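# Set hose nozzle to FULL, lock trigger, lay down

## Task

Grasp the hose nozzle and lift it clear so that only the grippers contact it, and while it stays airborne do two things: rotate the front spray ring until its "FULL" label sits opposite the white arrow, and pull the trigger in and then rotate the side lock lever downward so the trigger stays pulled. Keep it aloft briefly after that, then set it down lying on its side on the table with the trigger still locked. If the nozzle contacts anything other than the grippers while the ring rests between detents or the lock is half engaged, redo that step in the air: the ring turn starting again from the label the ring began on, the lock starting again with the lever upright. Anything that stays in place at the end only because the robot is holding it does not count.

## Robot and tools

ROBOT. Two 6-joint arms with parallel grippers, named left_arm and right_arm. They face each other across the table; left_arm is mounted on the +y side. The names do not refer to sides of any camera picture.

FRAME. All printed positions share one world frame: origin at the table centre, +z upward, table surface at z = +0.020 m. Positions are metres, orientations are quaternions in w,x,y,z order, velocities in m/s and rad/s. A printed hand position can be somewhat wrong, worse when the arm is stretched far. On each gripper the fingers extend along its local +x and close along its local y; the reported point lies between the pads, roughly 3 to 4 cm behind the fingertips.

execute_actions. Argument "actions" is a list holding zero or one item; optional "pictures" (true/false) controls whether camera images come back (they do by default).
- Empty list: nothing is commanded; you just get the current state.
- Move: {"rows": [...], "steps": n} with n from 1 to 15 (15 if omitted); each step lasts 1/30 s. Each row drives one step; if there are fewer rows than steps the final row repeats. Every row is one flat list of 14 numbers covering both arms, even if one arm should stay put: left_arm waist, shoulder, elbow, wrist pitch, wrist yaw, wrist roll, opening, then right_arm in the same seven-number order. Joint values are absolute target angles in radians, in the same form that Joint positions reports, not offsets from the present angle. To keep an arm still, repeat its current readings.
- Wait: {"steps": n} with no rows, n up to 300; it returns once n steps have elapsed since the previous result, and your thinking and writing time counts toward them.
Joint ranges per arm (rad): waist -3.054..3.054, shoulder 0.000..3.142, elbow 0.000..2.356, wrist pitch -1.571..1.571, wrist yaw -1.571..1.571, wrist roll -3.142..3.142. A call is rejected outright (nothing sent) if a target exceeds a range end by more than 0.010 and is also beyond that joint's last reported angle. True ends may differ from these by up to 0.010 either way; a target past the true end is clipped there, and "joint sent to its limit" may then appear (possibly about an earlier move still running). No such line does not prove there is room left.
Opening runs -1..1: +1 is wide open, empty fingers touch at about -0.80, and anything below that closes no further. Full close takes at least about 0.5 s.

MOTION. Per step, each joint's target is held within a lead of its measured angle: 0.211 rad for waist, shoulder and elbow, 0.213 for wrist pitch, 0.267 for wrist yaw, 0.228 for wrist roll. If the targets would carry the gripper over 70 mm from where it is, all targets are pulled back proportionally. So large moves need several calls. Friction may leave a joint short, and tiny changes may not move it at all; read Joint positions after each move. Between calls the arms keep heading to the last row sent until they stop moving or a step is HELD; then only a new action continues the motion, though fingers still finish opening or closing.

RESULTS. The state line gives each arm's gripper position, quaternion and velocities. Joint positions / Joint velocities list, per arm, the six joints (rad, rad/s) then pad gap (m, m/s; 0.088 m is wide open). grip_measured is the finger opening on the command scale; it may be off by about 1 mm of gap per gripper (constant within a scene), and when squeezing something hard it reads narrower than the real gap, by up to about 0.061. Fingers go where grip_measured would equal your number (except near +1). To hold a part, command about 0.07 below its grip_measured; a smaller margin squeezes more gently. Parts thinner than about 3 mm get proportionally less force. Pad force tops out near 34 to 49 N, with a brief spike on first contact. grip_effort_n is the motor's own effort in newtons (negative closes, positive opens), capped near 83 N, biased by a fixed per-arm offset and a factor, and it keeps a residual value when idle; "n/a" means unavailable. "joint command not followed" means a clearance check altered or blocked some joint targets; the rest of the row still ran. HELD marks steps where your row was not (fully) sent.

FAULTS. Joint load limits (N m): waist 16.8, shoulder 20.8, elbow 20.8, wrist pitch 5.49, wrist yaw 5.47, wrist roll 5.13, including the held object's weight; reaching one freezes that arm for 10 s and drops the rest of the call. Holding loads heats motors: a MOTOR HOT line appears from 50 °C; at 95 °C an OVER-TEMPERATURE FAULT holds the arm, and if it has not cooled within 30 to 60 s the arm and its gripper go limp.

zoom_image: "camera" is one of cam_head_left, cam_head_right, cam_high, cam_low, cam_left_wrist, cam_right_wrist; "region" is [x0, y0, x1, y1] in pixels of that camera's most recent full image (origin top-left, each image 672x504), no larger than 504 by 504. It returns a closer view of that area.

finished_scene: pass "scene" as the current scene's number. It is final and reports whether the goal was met, which must hold on its own after the robot lets go. Sending a reply with no tool call also ends the run.

CAMERAS. Images arrive in the order listed above. Calibration (intrinsics, distortion, world-to-camera transform) was supplied; results with pictures list any camera whose numbers changed. Wrist camera poses follow the arm's joint readings.

AVOID. Never knock or place anything off the table. Do not let the arms collide or press on each other. Avoid dropping the nozzle, slamming, jerky or forceful pushes. Loose objects may occasionally get a short external shove. Smooth, quick, low-effort motion is preferred.

Each tool is called as a command line: name --argument value for each argument, lists and objects as JSON in quotes; but a table of rows of numbers goes row by row, as --pt "numbers of a row", without its own name.

## Session

execute_actions --actions '[]'

Scene clock: 0.00 s of 6400.00 s.
left_arm: end_effector_position=(-0.1418, +0.3872, +0.2582) grip_measured=+0.845 grip_effort_n=n/a end_effector_quat_wxyz=(-0.307, +0.250, -0.914, +0.095) end_effector_velocity=(+0.001, +0.000, -0.004) end_effector_angular_velocity=(+0.008, -0.009, +0.008) | right_arm: end_effector_position=(+0.0754, -0.1504, +0.3117) grip_measured=+0.818 grip_effort_n=n/a end_effector_quat_wxyz=(-0.400, +0.640, +0.562, -0.338) end_effector_velocity=(-0.002, -0.000, -0.002) end_effector_angular_velocity=(-0.008, -0.008, +0.019)
Joint positions: left_arm=[-0.731  0.389  0.629 -0.78  -0.074 -2.796  0.08 ] | right_arm=[-0.272  1.226  0.555  0.689  0.19  -2.043  0.079]
Joint velocities: left_arm=[-0.002 -0.002 -0.007 -0.007 -0.007 -0.007 -0.001] | right_arm=[-0.002 -0.002 -0.002 -0.007 -0.022 -0.007  0.   ]
Heat: left arm: hottest shoulder 35 °C (+0.0 °C/min); right arm: hottest wrist pitch 31 °C (+0.0 °C/min).
camera_calibration (this result's frames):
cam_left_wrist: T_world_to_cam=[[0.415474, -0.820165, 0.393332, 0.277079], [-0.39466, 0.227057, 0.890331, -0.339458], [-0.819527, -0.525142, -0.22935, 0.220571], [0, 0, 0, 1]] pos_world=[-0.0683258, 0.420158, 0.243833]
cam_right_wrist: T_world_to_cam=[[-0.462474, 0.0364193, 0.885885, -0.225641], [0.783763, -0.450343, 0.427675, -0.231897], [0.414528, 0.892112, 0.179728, 0.123245], [0, 0, 0, 1]] pos_world=[0.0263111, -0.206164, 0.276918]

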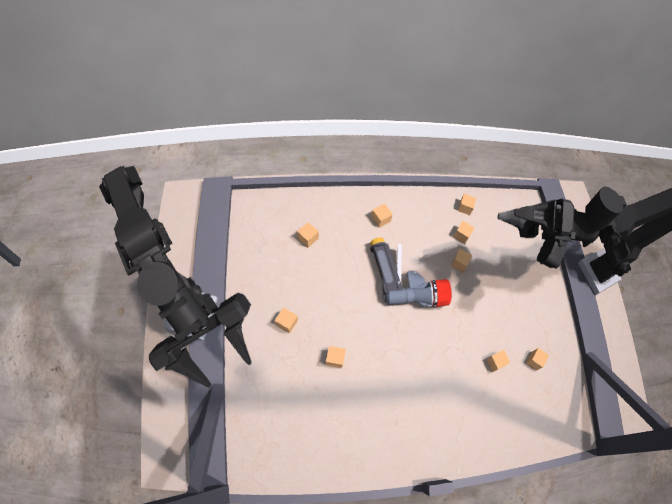

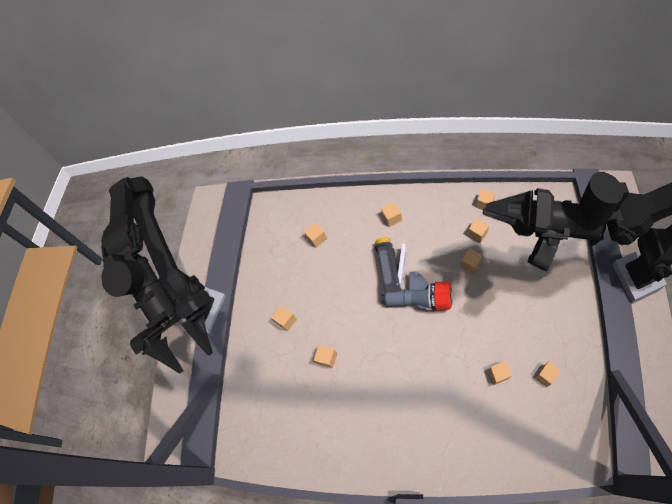

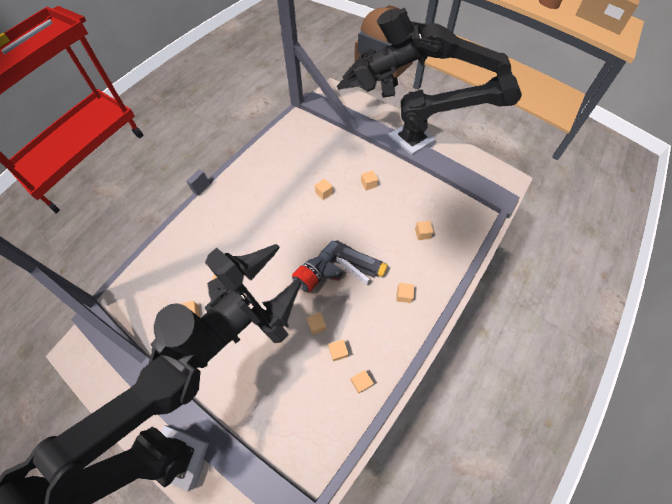

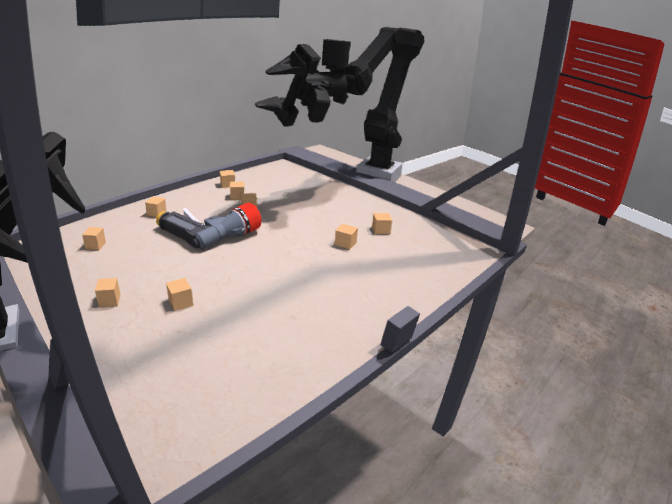

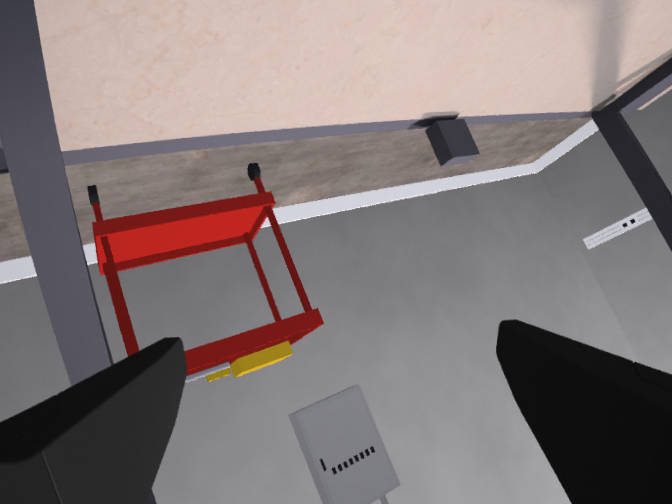

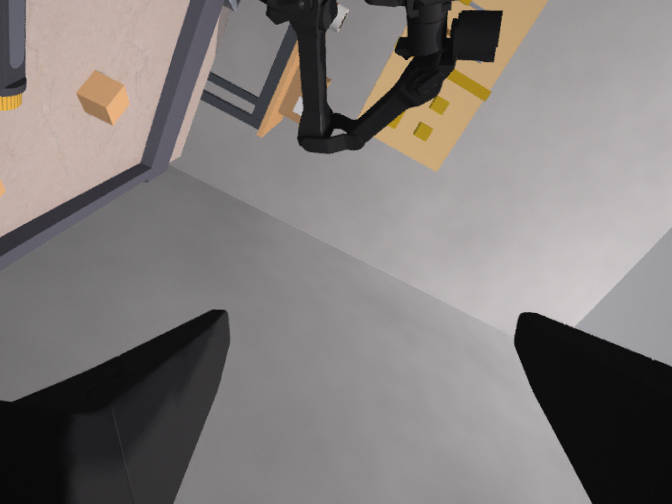

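zoom_image --camera "cam_head_left" --region '[340, 220, 480, 325]'

zoom_image --camera "cam_high" --region '[270, 220, 410, 325]'

zoom_image --camera "cam_low" --region '[140, 180, 280, 285]'

Region (340, 220, 480, 325) of cam_head_left's 672x504 image, scaled by 3.600, with more detail than that image has; it fills the top 378 rows of this view, and the rest is white.

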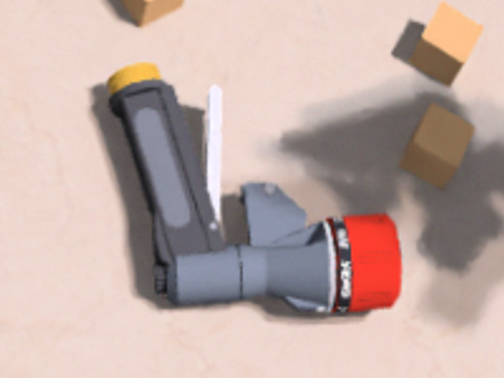

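Region (270, 220, 410, 325) of cam_high's 672x504 image, scaled by 3.600, with more detail than that image has; it fills the top 378 rows of this view, and the rest is white.

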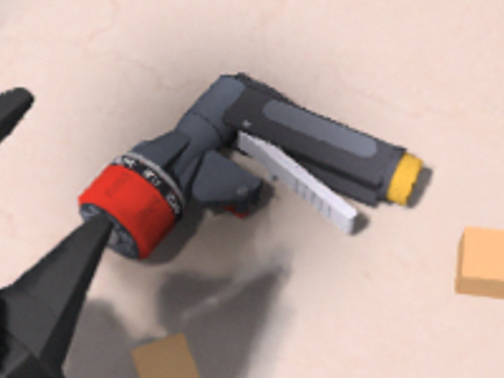

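Region (140, 180, 280, 285) of cam_low's 672x504 image, scaled by 3.600, with more detail than that image has; it fills the top 378 rows of this view, and the rest is white.

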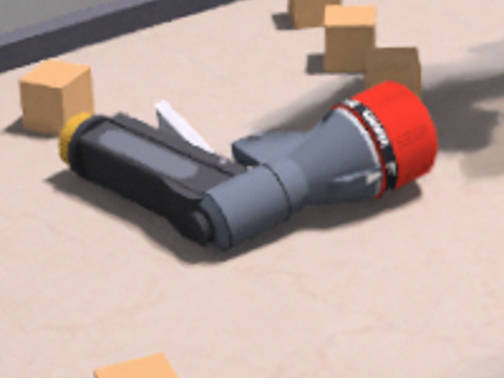

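execute_actions --actions '[{"rows": [[0.481,2.259,1.980,-1.292,0.0,-1.571,1.0,-0.55,1.60,1.70,-1.20,0.0,-1.795,1.0]], "steps": 15}]' --pictures false

execute_actions --actions '[{"steps": 60}]'

Scene clock: 80.03 s of 6400.00 s.
left_arm: end_effector_position=(-0.0137, +0.2125, +0.3344) grip_measured=+1.000 grip_effort_n=17.0 end_effector_quat_wxyz=(-0.654, +0.226, -0.709, +0.136) end_effector_velocity=(+0.427, -0.452, +0.109) end_effector_angular_velocity=(-0.027, -0.898, +0.096) | right_arm: end_effector_position=(+0.1735, -0.0613, +0.3548) grip_measured=+0.978 grip_effort_n=14.7 end_effector_quat_wxyz=(-0.373, +0.683, +0.373, -0.505) end_effector_velocity=(-0.006, -0.027, +0.490) end_effector_angular_velocity=(+0.038, +0.001, +0.001)
Joint positions: left_arm=[ 0.197  1.302  1.536 -1.281 -0.002 -1.789  0.088] | right_arm=[-0.548  1.598  1.421 -0.247  0.007 -1.801  0.087]
Joint velocities: left_arm=[ 1.634  1.658  1.648 -0.037 -0.007  1.78   0.   ] | right_arm=[-0.002 -0.002  1.917 -1.883 -0.007  0.007  0.   ]
Heat: left arm: hottest shoulder 33 °C (-2.0 °C/min); right arm: hottest wrist pitch 36 °C (+3.0 °C/min).
Steps of this call (steps 1 to 90: nothing new was sent; then 76.53 s passed at rest; steps 91 to 105: all 15 steps of this action). Readings (joint positions):
91: left_arm=[-0.691 0.426 0.667 -0.846 -0.046 -2.739] | right_arm=[-0.300 1.252 0.584 0.644 0.135 -1.992]
92: left_arm=[-0.623 0.486 0.726 -0.922 -0.037 -2.668] | right_arm=[-0.348 1.297 0.641 0.592 0.098 -1.940]
94: left_arm=[-0.491 0.621 0.854 -1.039 -0.021 -2.529] | right_arm=[-0.445 1.406 0.758 0.479 0.061 -1.874]
98: left_arm=[-0.232 0.872 1.104 -1.236 -0.006 -2.255] | right_arm=[-0.540 1.572 0.999 0.204 0.023 -1.817]
105: the state above

Scene clock: 82.03 s of 6400.00 s.
left_arm: end_effector_position=(+0.0961, +0.0645, +0.1267) grip_measured=+1.000 grip_effort_n=16.5 end_effector_quat_wxyz=(-0.704, +0.068, -0.703, -0.074) end_effector_velocity=(+0.000, -0.002, +0.002) end_effector_angular_velocity=(-0.011, -0.010, +0.005) | right_arm: end_effector_position=(+0.1480, -0.1717, +0.3208) grip_measured=+0.978 grip_effort_n=14.2 end_effector_quat_wxyz=(+0.163, -0.727, -0.164, +0.647) end_effector_velocity=(-0.001, -0.001, +0.001) end_effector_angular_velocity=(-0.003, -0.003, +0.020)
Joint positions: left_arm=[ 0.479  2.263  1.976 -1.291 -0.003 -1.577  0.088] | right_arm=[-0.548  1.595  1.701 -1.196  0.006 -1.799  0.087]
Joint velocities: left_arm=[-0.002 -0.002  0.002  0.007 -0.007 -0.007  0.   ] | right_arm=[-0.002 -0.002  0.002 -0.007 -0.007 -0.022  0.   ]
Heat: left arm: hottest shoulder 34 °C (+0.0 °C/min); right arm: hottest wrist pitch 36 °C (+3.0 °C/min).
Steps of this call (steps 1 to 45: the robot went on to your last target; steps 46 to 60: nothing new was sent). Readings (joint positions):
1: left_arm=[0.251 1.357 1.591 -1.283 -0.002 -1.732] | right_arm=[-0.548 1.598 1.484 -0.312 0.007 -1.801]
2: left_arm=[0.304 1.410 1.644 -1.284 -0.002 -1.690] | right_arm=[-0.548 1.598 1.548 -0.377 0.007 -1.801]
4: left_arm=[0.395 1.524 1.759 -1.291 -0.002 -1.633] | right_arm=[-0.548 1.593 1.641 -0.491 0.006 -1.799]
8: left_arm=[0.472 1.750 1.943 -1.282 -0.003 -1.589] | right_arm=[-0.548 1.575 1.700 -0.745 0.006 -1.799]
60: the state above
All arms were judged still, so your last target was given up. Only a new action makes them travel on or press farther. Fingers that are still opening or closing keep moving.
camera_calibration (this result's frames):
cam_left_wrist: T_world_to_cam=[[0.157045, -0.985886, 0.0580061, 0.0433361], [-0.944499, -0.132773, 0.300487, 0.0955187], [-0.288544, -0.101977, -0.952021, 0.229158], [0, 0, 0, 1]] pos_world=[0.149534, 0.0787755, 0.186947]
cam_right_wrist: T_world_to_cam=[[-0.0418997, 0.887384, 0.459123, 0.0214263], [0.902374, -0.16366, 0.398669, -0.261321], [0.428913, 0.431005, -0.793895, 0.341472], [0, 0, 0, 1]] pos_world=[0.0902451, -0.208957, 0.365436]

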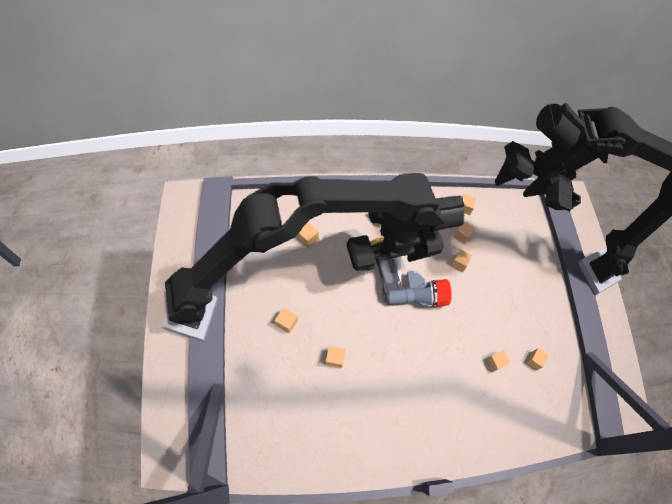

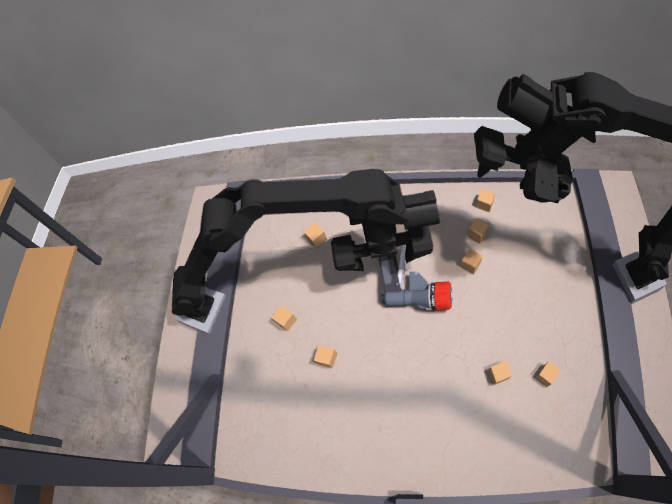

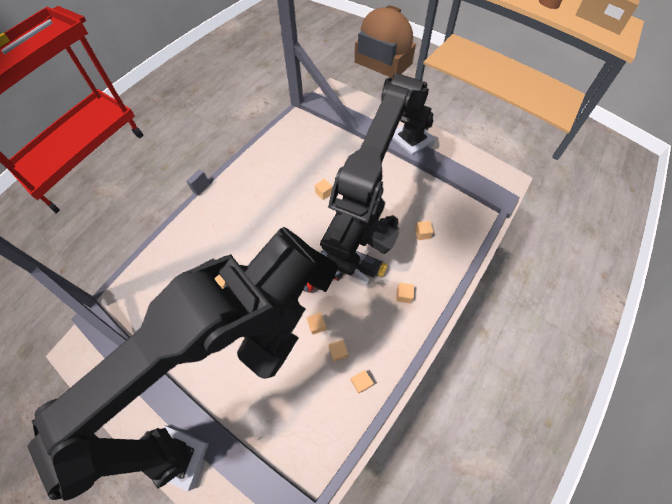

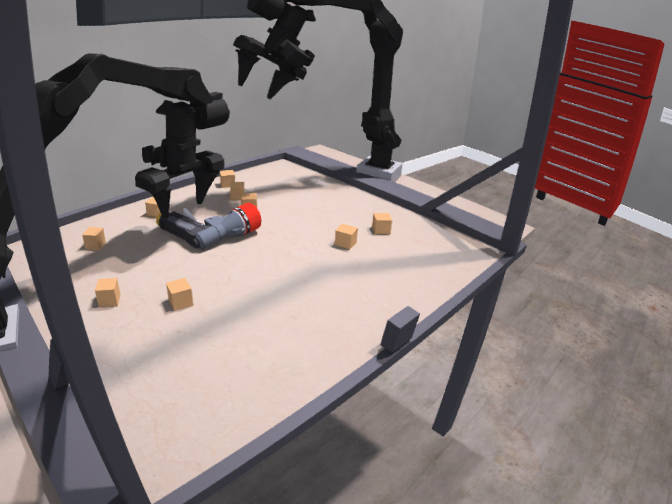

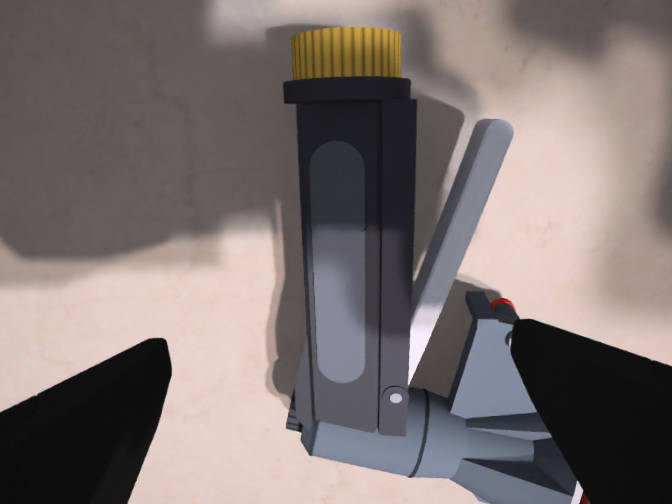

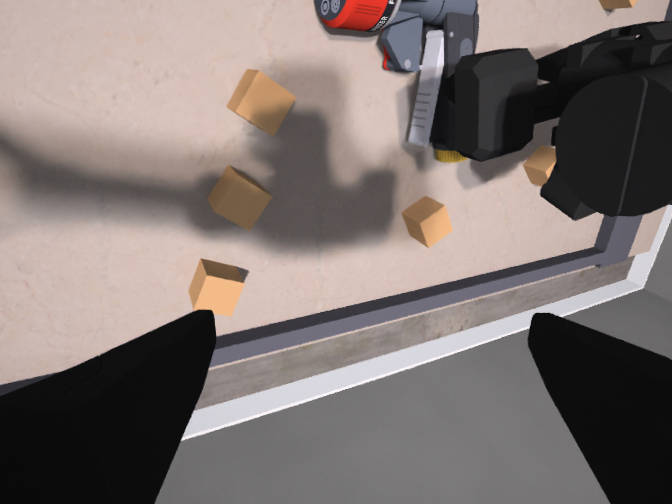

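execute_actions --actions '[{"rows": [[0.490,2.280,2.000,-1.292,0.0,-1.560,1.0,-0.55,1.60,1.70,-1.20,0.0,-1.795,1.0],[0.500,2.300,2.025,-1.292,0.0,-1.545,1.0,-0.55,1.60,1.70,-1.20,0.0,-1.795,1.0],[0.510,2.320,2.050,-1.292,0.0,-1.530,1.0,-0.55,1.60,1.70,-1.20,0.0,-1.795,1.0],[0.516,2.340,2.069,-1.292,0.0,-1.517,1.0,-0.55,1.60,1.70,-1.20,0.0,-1.795,1.0]], "steps": 10}]' --pictures false

execute_actions --actions '[{"rows": [[0.516,2.342,2.059,-1.280,0.0,-1.517,1.0,-0.55,1.60,1.70,-1.20,0.0,-1.795,1.0],[0.516,2.345,2.047,-1.265,0.0,-1.517,1.0,-0.55,1.60,1.70,-1.20,0.0,-1.795,1.0],[0.516,2.347,2.035,-1.250,0.0,-1.517,1.0,-0.55,1.60,1.70,-1.20,0.0,-1.795,1.0],[0.516,2.350,2.023,-1.236,0.0,-1.517,1.0,-0.55,1.60,1.70,-1.20,0.0,-1.795,1.0],[0.516,2.352,2.011,-1.221,0.0,-1.517,1.0,-0.55,1.60,1.70,-1.20,0.0,-1.795,1.0],[0.516,2.355,1.999,-1.207,0.0,-1.517,1.0,-0.55,1.60,1.70,-1.20,0.0,-1.795,1.0],[0.516,2.357,1.987,-1.192,0.0,-1.517,1.0,-0.55,1.60,1.70,-1.20,0.0,-1.795,1.0],[0.516,2.360,1.975,-1.178,0.0,-1.517,1.0,-0.55,1.60,1.70,-1.20,0.0,-1.795,1.0],[0.516,2.362,1.963,-1.163,0.0,-1.517,1.0,-0.55,1.60,1.70,-1.20,0.0,-1.795,1.0],[0.516,2.365,1.951,-1.149,0.0,-1.517,1.0,-0.55,1.60,1.70,-1.20,0.0,-1.795,1.0],[0.516,2.367,1.939,-1.134,0.0,-1.517,1.0,-0.55,1.60,1.70,-1.20,0.0,-1.795,1.0],[0.516,2.369,1.924,-1.118,0.0,-1.517,1.0,-0.55,1.60,1.70,-1.20,0.0,-1.795,1.0]], "steps": 15}]' --pictures false

execute_actions --actions '[{"steps": 10}]'

Scene clock: 112.53 s of 6400.00 s.
left_arm: end_effector_position=(+0.1170, +0.0525, +0.1201) grip_measured=+1.000 grip_effort_n=16.5 end_effector_quat_wxyz=(-0.705, +0.070, -0.703, -0.064) end_effector_velocity=(+0.006, +0.002, -0.026) end_effector_angular_velocity=(+0.065, -0.007, +0.000) | right_arm: end_effector_position=(+0.1480, -0.1717, +0.3208) grip_measured=+0.978 grip_effort_n=13.7 end_effector_quat_wxyz=(+0.163, -0.727, -0.164, +0.647) end_effector_velocity=(-0.001, -0.004, -0.004) end_effector_angular_velocity=(-0.024, +0.016, -0.006)
Joint positions: left_arm=[ 0.519  2.325  2.055 -1.29  -0.003 -1.525  0.088] | right_arm=[-0.548  1.595  1.701 -1.196  0.006 -1.799  0.087]
Joint velocities: left_arm=[ 0.007  0.071  0.017 -0.007 -0.022  0.007  0.   ] | right_arm=[-0.002  0.002 -0.002 -0.022 -0.007  0.007 -0.   ]
Heat: left arm: hottest shoulder 43 °C (+9.1 °C/min); right arm: hottest wrist pitch 33 °C (-2.0 °C/min).
Steps of this call (steps 1 to 90: nothing new was sent; then 27.17 s passed at rest; steps 91 to 100: all 10 steps of this action). Readings (joint positions):
91: left_arm=[0.479 2.263 1.978 -1.291 -0.003 -1.574] | right_arm=[-0.548 1.595 1.701 -1.196 0.006 -1.799]
92: left_arm=[0.481 2.268 1.987 -1.294 -0.003 -1.567] | right_arm=[-0.548 1.595 1.701 -1.196 0.006 -1.799]
94: left_arm=[0.492 2.289 2.022 -1.294 -0.003 -1.546] | right_arm=[-0.548 1.595 1.701 -1.196 0.006 -1.799]
98: left_arm=[0.515 2.319 2.053 -1.290 -0.003 -1.527] | right_arm=[-0.548 1.595 1.701 -1.196 0.006 -1.799]
100: the state above

Scene clock: 113.03 s of 6400.00 s.
left_arm: end_effector_position=(+0.1175, +0.0489, +0.0758) grip_measured=+1.000 grip_effort_n=16.5 end_effector_quat_wxyz=(-0.706, +0.071, -0.702, -0.060) end_effector_velocity=(-0.005, +0.019, -0.067) end_effector_angular_velocity=(+0.107, +0.003, +0.000) | right_arm: end_effector_position=(+0.1480, -0.1717, +0.3208) grip_measured=+0.978 grip_effort_n=13.7 end_effector_quat_wxyz=(+0.163, -0.727, -0.164, +0.647) end_effector_velocity=(-0.003, -0.002, -0.002) end_effector_angular_velocity=(-0.008, +0.018, +0.014)
Joint positions: left_arm=[ 0.518  2.359  1.936 -1.132 -0.003 -1.523  0.088] | right_arm=[-0.548  1.595  1.701 -1.196  0.006 -1.799  0.087]
Joint velocities: left_arm=[-0.007  0.071 -0.144  0.11  -0.022 -0.007  0.   ] | right_arm=[-0.002 -0.002 -0.007 -0.007 -0.022 -0.007 -0.   ]
Heat: left arm: hottest shoulder 43 °C (+9.1 °C/min); right arm: hottest wrist pitch 33 °C (-2.0 °C/min).
Steps of this call (steps 1 to 15: all 15 steps of this action). Readings (joint positions):
1: left_arm=[0.518 2.327 2.055 -1.290 -0.003 -1.524] | right_arm=[-0.548 1.595 1.701 -1.196 0.006 -1.799]
2: left_arm=[0.518 2.329 2.055 -1.287 -0.003 -1.524] | right_arm=[-0.548 1.595 1.701 -1.196 0.006 -1.799]
4: left_arm=[0.518 2.330 2.048 -1.261 -0.003 -1.523] | right_arm=[-0.548 1.595 1.701 -1.196 0.006 -1.799]
8: left_arm=[0.518 2.334 2.010 -1.210 -0.003 -1.523] | right_arm=[-0.548 1.595 1.701 -1.196 0.006 -1.799]
15: the state above

Scene clock: 113.37 s of 6400.00 s.
left_arm: end_effector_position=(+0.1177, +0.0485, +0.0731) grip_measured=+1.000 grip_effort_n=16.5 end_effector_quat_wxyz=(-0.706, +0.072, -0.702, -0.060) end_effector_velocity=(-0.001, +0.002, -0.002) end_effector_angular_velocity=(+0.014, -0.004, -0.010) | right_arm: end_effector_position=(+0.1480, -0.1717, +0.3208) grip_measured=+0.978 grip_effort_n=14.2 end_effector_quat_wxyz=(+0.163, -0.727, -0.164, +0.647) end_effector_velocity=(-0.001, -0.005, -0.002) end_effector_angular_velocity=(-0.021, +0.008, +0.007)
Joint positions: left_arm=[ 0.518  2.361  1.929 -1.121 -0.003 -1.523  0.088] | right_arm=[-0.548  1.595  1.701 -1.196  0.006 -1.799  0.087]
Joint velocities: left_arm=[-0.002  0.002 -0.002 -0.007 -0.007  0.007  0.   ] | right_arm=[-0.002 -0.002 -0.002 -0.022 -0.007 -0.007 -0.   ]
Heat: left arm: hottest shoulder 43 °C (+9.1 °C/min); right arm: hottest wrist pitch 33 °C (-2.0 °C/min).
Steps of this call (steps 1 to 10: the robot went on to your last target). Readings (joint positions):
1: left_arm=[0.518 2.361 1.933 -1.129 -0.003 -1.523] | right_arm=[-0.548 1.595 1.701 -1.196 0.006 -1.799]
2: left_arm=[0.518 2.361 1.931 -1.126 -0.003 -1.523] | right_arm=[-0.548 1.595 1.701 -1.196 0.006 -1.799]
4: left_arm=[0.518 2.361 1.930 -1.123 -0.003 -1.523] | right_arm=[-0.548 1.595 1.701 -1.196 0.006 -1.799]
8: left_arm=[0.518 2.361 1.930 -1.121 -0.003 -1.523] | right_arm=[-0.548 1.595 1.701 -1.196 0.006 -1.799]
10: the state above
camera_calibration (this result's frames):
cam_left_wrist: T_world_to_cam=[[0.141967, -0.986362, 0.0832797, 0.0271746], [-0.948024, -0.111279, 0.298107, 0.129415], [-0.284774, -0.121273, -0.950893, 0.183104], [0, 0, 0, 1]] pos_world=[0.170974, 0.0634107, 0.13327]
cam_right_wrist: T_world_to_cam=[[-0.0418997, 0.887384, 0.459123, 0.0214263], [0.902374, -0.16366, 0.398669, -0.261321], [0.428913, 0.431005, -0.793895, 0.341472], [0, 0, 0, 1]] pos_world=[0.0902451, -0.208957, 0.365436]

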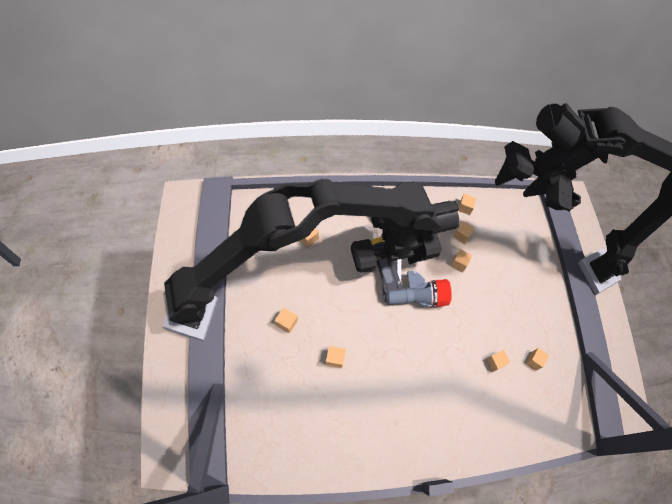

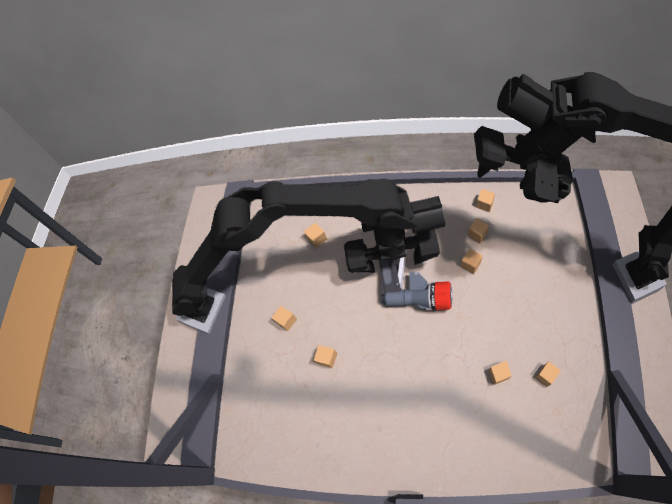

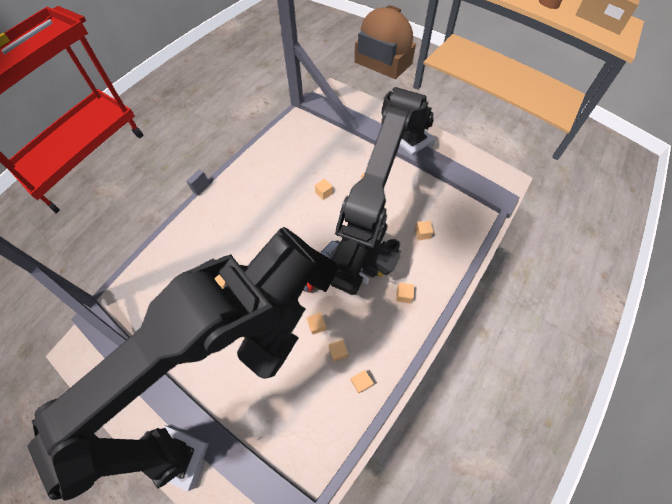

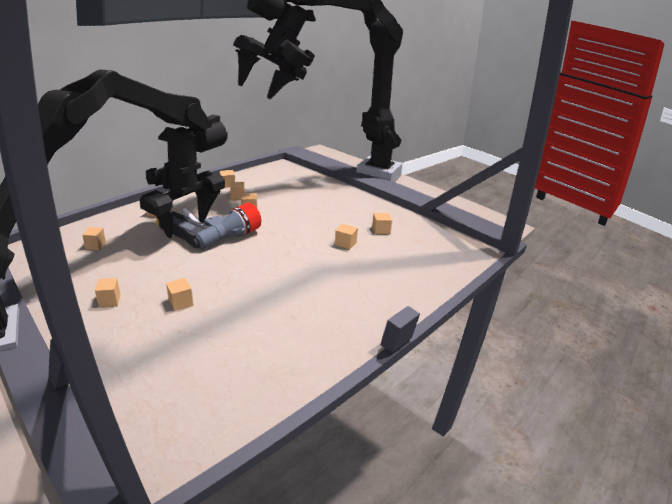

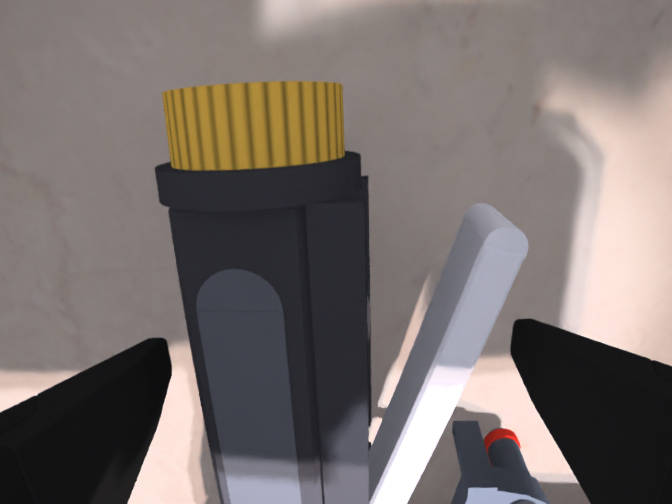

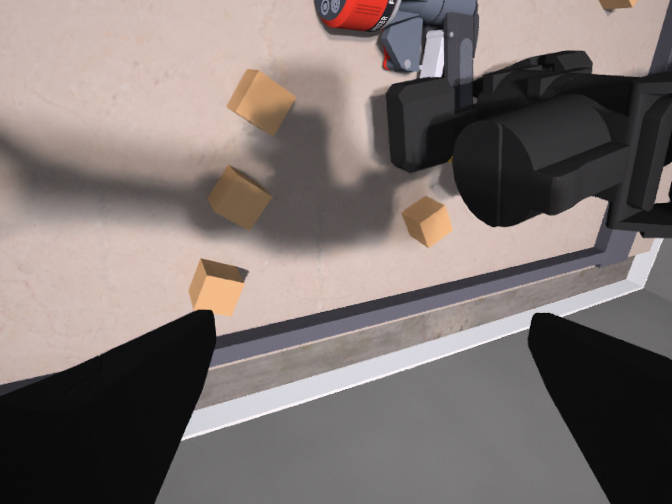

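execute_actions --actions '[{"rows": [[0.513,2.371,1.917,-1.112,0.0,-1.517,1.0,-0.55,1.60,1.70,-1.20,0.0,-1.795,1.0],[0.511,2.373,1.909,-1.106,0.0,-1.517,1.0,-0.55,1.60,1.70,-1.20,0.0,-1.795,1.0],[0.509,2.375,1.901,-1.100,0.0,-1.517,1.0,-0.55,1.60,1.70,-1.20,0.0,-1.795,1.0],[0.508,2.377,1.894,-1.094,0.0,-1.517,1.0,-0.55,1.60,1.70,-1.20,0.0,-1.795,1.0],[0.508,2.379,1.887,-1.088,0.0,-1.517,1.0,-0.55,1.60,1.70,-1.20,0.0,-1.795,1.0]], "steps": 12}]' --pictures false

execute_actions --actions '[{"rows": [[0.508,2.379,1.887,-1.088,0.0,-1.517,0.9,-0.55,1.60,1.70,-1.20,0.0,-1.795,1.0],[0.508,2.379,1.887,-1.088,0.0,-1.517,0.8,-0.55,1.60,1.70,-1.20,0.0,-1.795,1.0],[0.508,2.379,1.887,-1.088,0.0,-1.517,0.7,-0.55,1.60,1.70,-1.20,0.0,-1.795,1.0],[0.508,2.379,1.887,-1.088,0.0,-1.517,0.6,-0.55,1.60,1.70,-1.20,0.0,-1.795,1.0],[0.508,2.379,1.887,-1.088,0.0,-1.517,0.5,-0.55,1.60,1.70,-1.20,0.0,-1.795,1.0],[0.508,2.379,1.887,-1.088,0.0,-1.517,0.43,-0.55,1.60,1.70,-1.20,0.0,-1.795,1.0],[0.508,2.379,1.887,-1.088,0.0,-1.517,0.36,-0.55,1.60,1.70,-1.20,0.0,-1.795,1.0],[0.508,2.379,1.887,-1.088,0.0,-1.517,0.29,-0.55,1.60,1.70,-1.20,0.0,-1.795,1.0],[0.508,2.379,1.887,-1.088,0.0,-1.517,0.22,-0.55,1.60,1.70,-1.20,0.0,-1.795,1.0],[0.508,2.379,1.887,-1.088,0.0,-1.517,0.15,-0.55,1.60,1.70,-1.20,0.0,-1.795,1.0],[0.508,2.379,1.887,-1.088,0.0,-1.517,0.08,-0.55,1.60,1.70,-1.20,0.0,-1.795,1.0],[0.508,2.379,1.887,-1.088,0.0,-1.517,0.01,-0.55,1.60,1.70,-1.20,0.0,-1.795,1.0],[0.508,2.379,1.887,-1.088,0.0,-1.517,-0.05,-0.55,1.60,1.70,-1.20,0.0,-1.795,1.0],[0.508,2.379,1.887,-1.088,0.0,-1.517,-0.11,-0.55,1.60,1.70,-1.20,0.0,-1.795,1.0],[0.508,2.379,1.887,-1.088,0.0,-1.517,-0.16,-0.55,1.60,1.70,-1.20,0.0,-1.795,1.0]], "steps": 15}]' --pictures false

execute_actions --actions '[{"steps": 10}]'

Scene clock: 123.33 s of 6400.00 s.
left_arm: end_effector_position=(+0.1140, +0.0497, +0.0644) grip_measured=+1.000 grip_effort_n=15.6 end_effector_quat_wxyz=(-0.706, +0.068, -0.703, -0.058) end_effector_velocity=(+0.001, -0.015, -0.002) end_effector_angular_velocity=(-0.067, -0.023, -0.015) | right_arm: end_effector_position=(+0.1480, -0.1717, +0.3208) grip_measured=+0.978 grip_effort_n=14.2 end_effector_quat_wxyz=(+0.163, -0.727, -0.164, +0.647) end_effector_velocity=(-0.001, -0.004, -0.004) end_effector_angular_velocity=(-0.024, +0.016, -0.006)
Joint positions: left_arm=[ 0.511  2.363  1.898 -1.09  -0.003 -1.523  0.088] | right_arm=[-0.548  1.595  1.701 -1.196  0.006 -1.799  0.087]
Joint velocities: left_arm=[-0.007 -0.002 -0.012  0.081 -0.007  0.007  0.   ] | right_arm=[-0.002  0.002 -0.002 -0.022 -0.007  0.007 -0.   ]
Heat: left arm: hottest shoulder 45 °C (+12.1 °C/min); right arm: hottest wrist pitch 33 °C (-3.0 °C/min).
Steps of this call (steps 1 to 30: the robot went on to your last target; steps 31 to 90: nothing new was sent; then 6.57 s passed at rest; steps 91 to 102: all 12 steps of this action). Readings (joint positions):
91: left_arm=[0.518 2.361 1.928 -1.119 -0.003 -1.523] | right_arm=[-0.548 1.595 1.701 -1.196 0.006 -1.799]
92: left_arm=[0.517 2.361 1.926 -1.115 -0.003 -1.523] | right_arm=[-0.548 1.595 1.701 -1.196 0.006 -1.799]
94: left_arm=[0.515 2.361 1.916 -1.106 -0.003 -1.523] | right_arm=[-0.548 1.595 1.701 -1.196 0.006 -1.799]
98: left_arm=[0.511 2.363 1.900 -1.094 -0.003 -1.523] | right_arm=[-0.548 1.595 1.701 -1.196 0.006 -1.799]
102: the state above

Scene clock: 123.83 s of 6400.00 s.
left_arm: end_effector_position=(+0.1139, +0.0494, +0.0641) grip_measured=-0.012 grip_effort_n=-56.0 end_effector_quat_wxyz=(-0.706, +0.068, -0.703, -0.057) end_effector_velocity=(-0.001, +0.006, -0.001) end_effector_angular_velocity=(+0.028, -0.001, +0.005) | right_arm: end_effector_position=(+0.1480, -0.1717, +0.3208) grip_measured=+0.978 grip_effort_n=14.2 end_effector_quat_wxyz=(+0.163, -0.727, -0.164, +0.647) end_effector_velocity=(-0.003, -0.001, -0.001) end_effector_angular_velocity=(-0.005, +0.011, +0.027)
Joint positions: left_arm=[ 0.51   2.363  1.897 -1.087 -0.003 -1.521  0.038] | right_arm=[-0.548  1.595  1.701 -1.196  0.006 -1.799  0.087]
Joint velocities: left_arm=[-0.002 -0.002 -0.007 -0.022 -0.007 -0.007 -0.085] | right_arm=[-0.002 -0.002 -0.002 -0.007 -0.022 -0.022  0.   ]
Heat: left arm: hottest shoulder 45 °C (+12.0 °C/min); right arm: hottest wrist pitch 33 °C (-3.0 °C/min).
Steps of this call (steps 1 to 15: all 15 steps of this action). Readings (joint positions):
1: left_arm=[0.511 2.363 1.898 -1.089 -0.003 -1.523] | right_arm=[-0.548 1.595 1.701 -1.196 0.006 -1.799]
2: left_arm=[0.511 2.363 1.898 -1.087 -0.003 -1.523] | right_arm=[-0.548 1.595 1.701 -1.196 0.006 -1.799]
4: left_arm=[0.511 2.363 1.898 -1.084 -0.003 -1.523] | right_arm=[-0.548 1.595 1.701 -1.196 0.006 -1.799]
8: left_arm=[0.510 2.363 1.897 -1.084 -0.003 -1.523] | right_arm=[-0.548 1.595 1.701 -1.196 0.006 -1.799]
15: the state above

Scene clock: 124.17 s of 6400.00 s.
left_arm: end_effector_position=(+0.1138, +0.0495, +0.0641) grip_measured=-0.084 grip_effort_n=-83.5 end_effector_quat_wxyz=(-0.706, +0.068, -0.703, -0.057) end_effector_velocity=(+0.001, +0.006, +0.000) end_effector_angular_velocity=(+0.026, -0.016, +0.005) | right_arm: end_effector_position=(+0.1480, -0.1717, +0.3208) grip_measured=+0.978 grip_effort_n=13.7 end_effector_quat_wxyz=(+0.163, -0.727, -0.164, +0.647) end_effector_velocity=(+0.002, +0.001, +0.002) end_effector_angular_velocity=(+0.010, -0.012, +0.001)
Joint positions: left_arm=[ 0.51   2.363  1.897 -1.088 -0.003 -1.521  0.035] | right_arm=[-0.548  1.595  1.701 -1.196  0.006 -1.799  0.087]
Joint velocities: left_arm=[-0.002 -0.002 -0.002 -0.022 -0.022 -0.007 -0.   ] | right_arm=[-0.002 -0.002  0.002  0.007  0.007 -0.007  0.   ]
Heat: left arm: hottest shoulder 45 °C (+12.2 °C/min); right arm: hottest wrist pitch 33 °C (-3.0 °C/min).
Steps of this call (steps 1 to 10: the robot went on to your last target). Readings (joint positions):
1: left_arm=[0.510 2.363 1.897 -1.087 -0.003 -1.521] | right_arm=[-0.548 1.595 1.701 -1.196 0.006 -1.799]
2: left_arm=[0.510 2.363 1.897 -1.088 -0.003 -1.521] | right_arm=[-0.548 1.595 1.701 -1.196 0.006 -1.799]
4: left_arm=[0.510 2.363 1.897 -1.088 -0.003 -1.521] | right_arm=[-0.548 1.595 1.701 -1.196 0.006 -1.799]
8: left_arm=[0.510 2.363 1.897 -1.088 -0.003 -1.521] | right_arm=[-0.548 1.595 1.701 -1.196 0.006 -1.799]
10: the state above
camera_calibration (this result's frames):
cam_left_wrist: T_world_to_cam=[[0.133341, -0.987723, 0.0813821, 0.0306469], [-0.948841, -0.103514, 0.298303, 0.128254], [-0.286217, -0.116995, -0.950995, 0.173604], [0, 0, 0, 1]] pos_world=[0.167295, 0.0638575, 0.124344]
cam_right_wrist: T_world_to_cam=[[-0.0418997, 0.887384, 0.459123, 0.0214263], [0.902374, -0.16366, 0.398669, -0.261321], [0.428913, 0.431005, -0.793895, 0.341472], [0, 0, 0, 1]] pos_world=[0.0902451, -0.208957, 0.365436]

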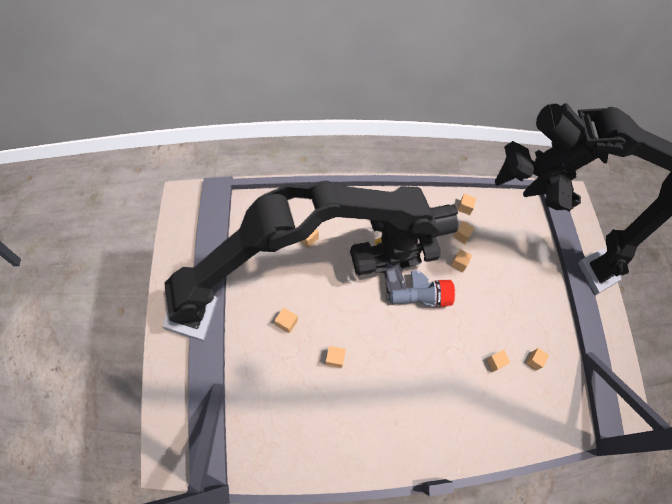

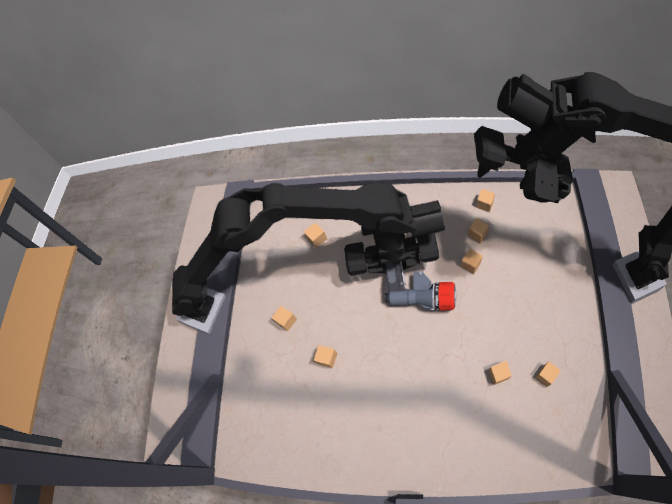

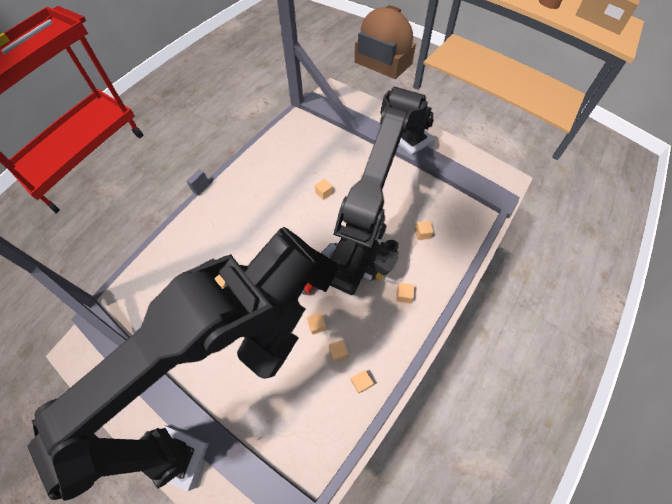

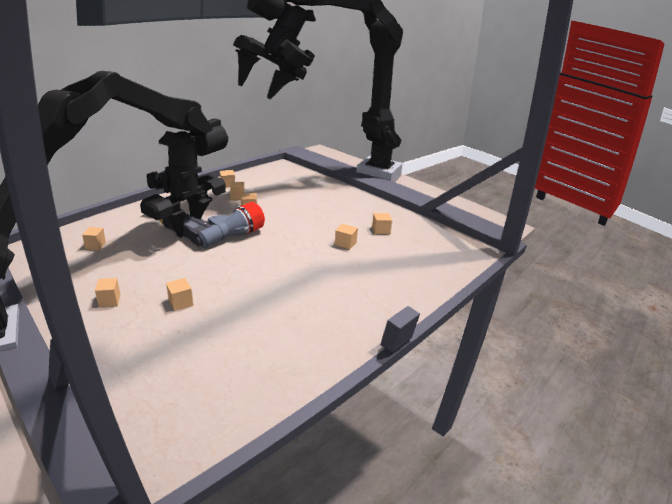

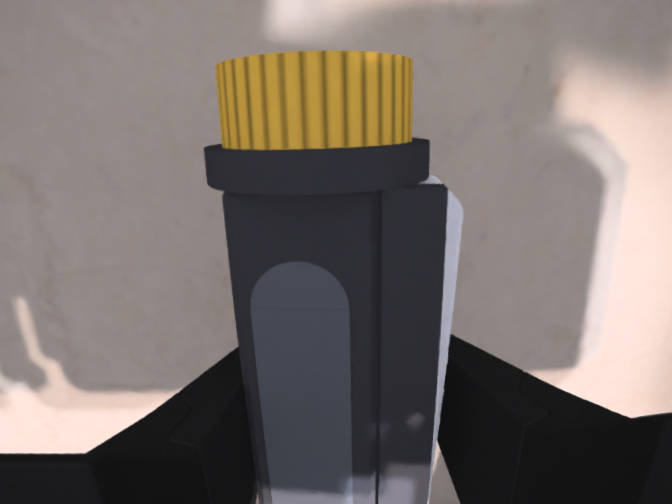

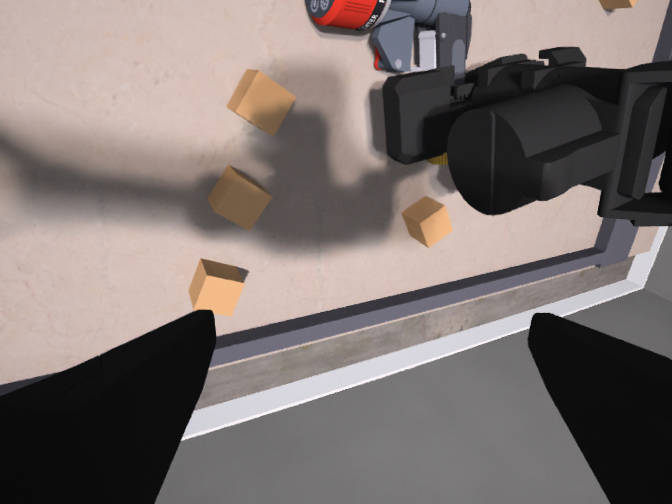

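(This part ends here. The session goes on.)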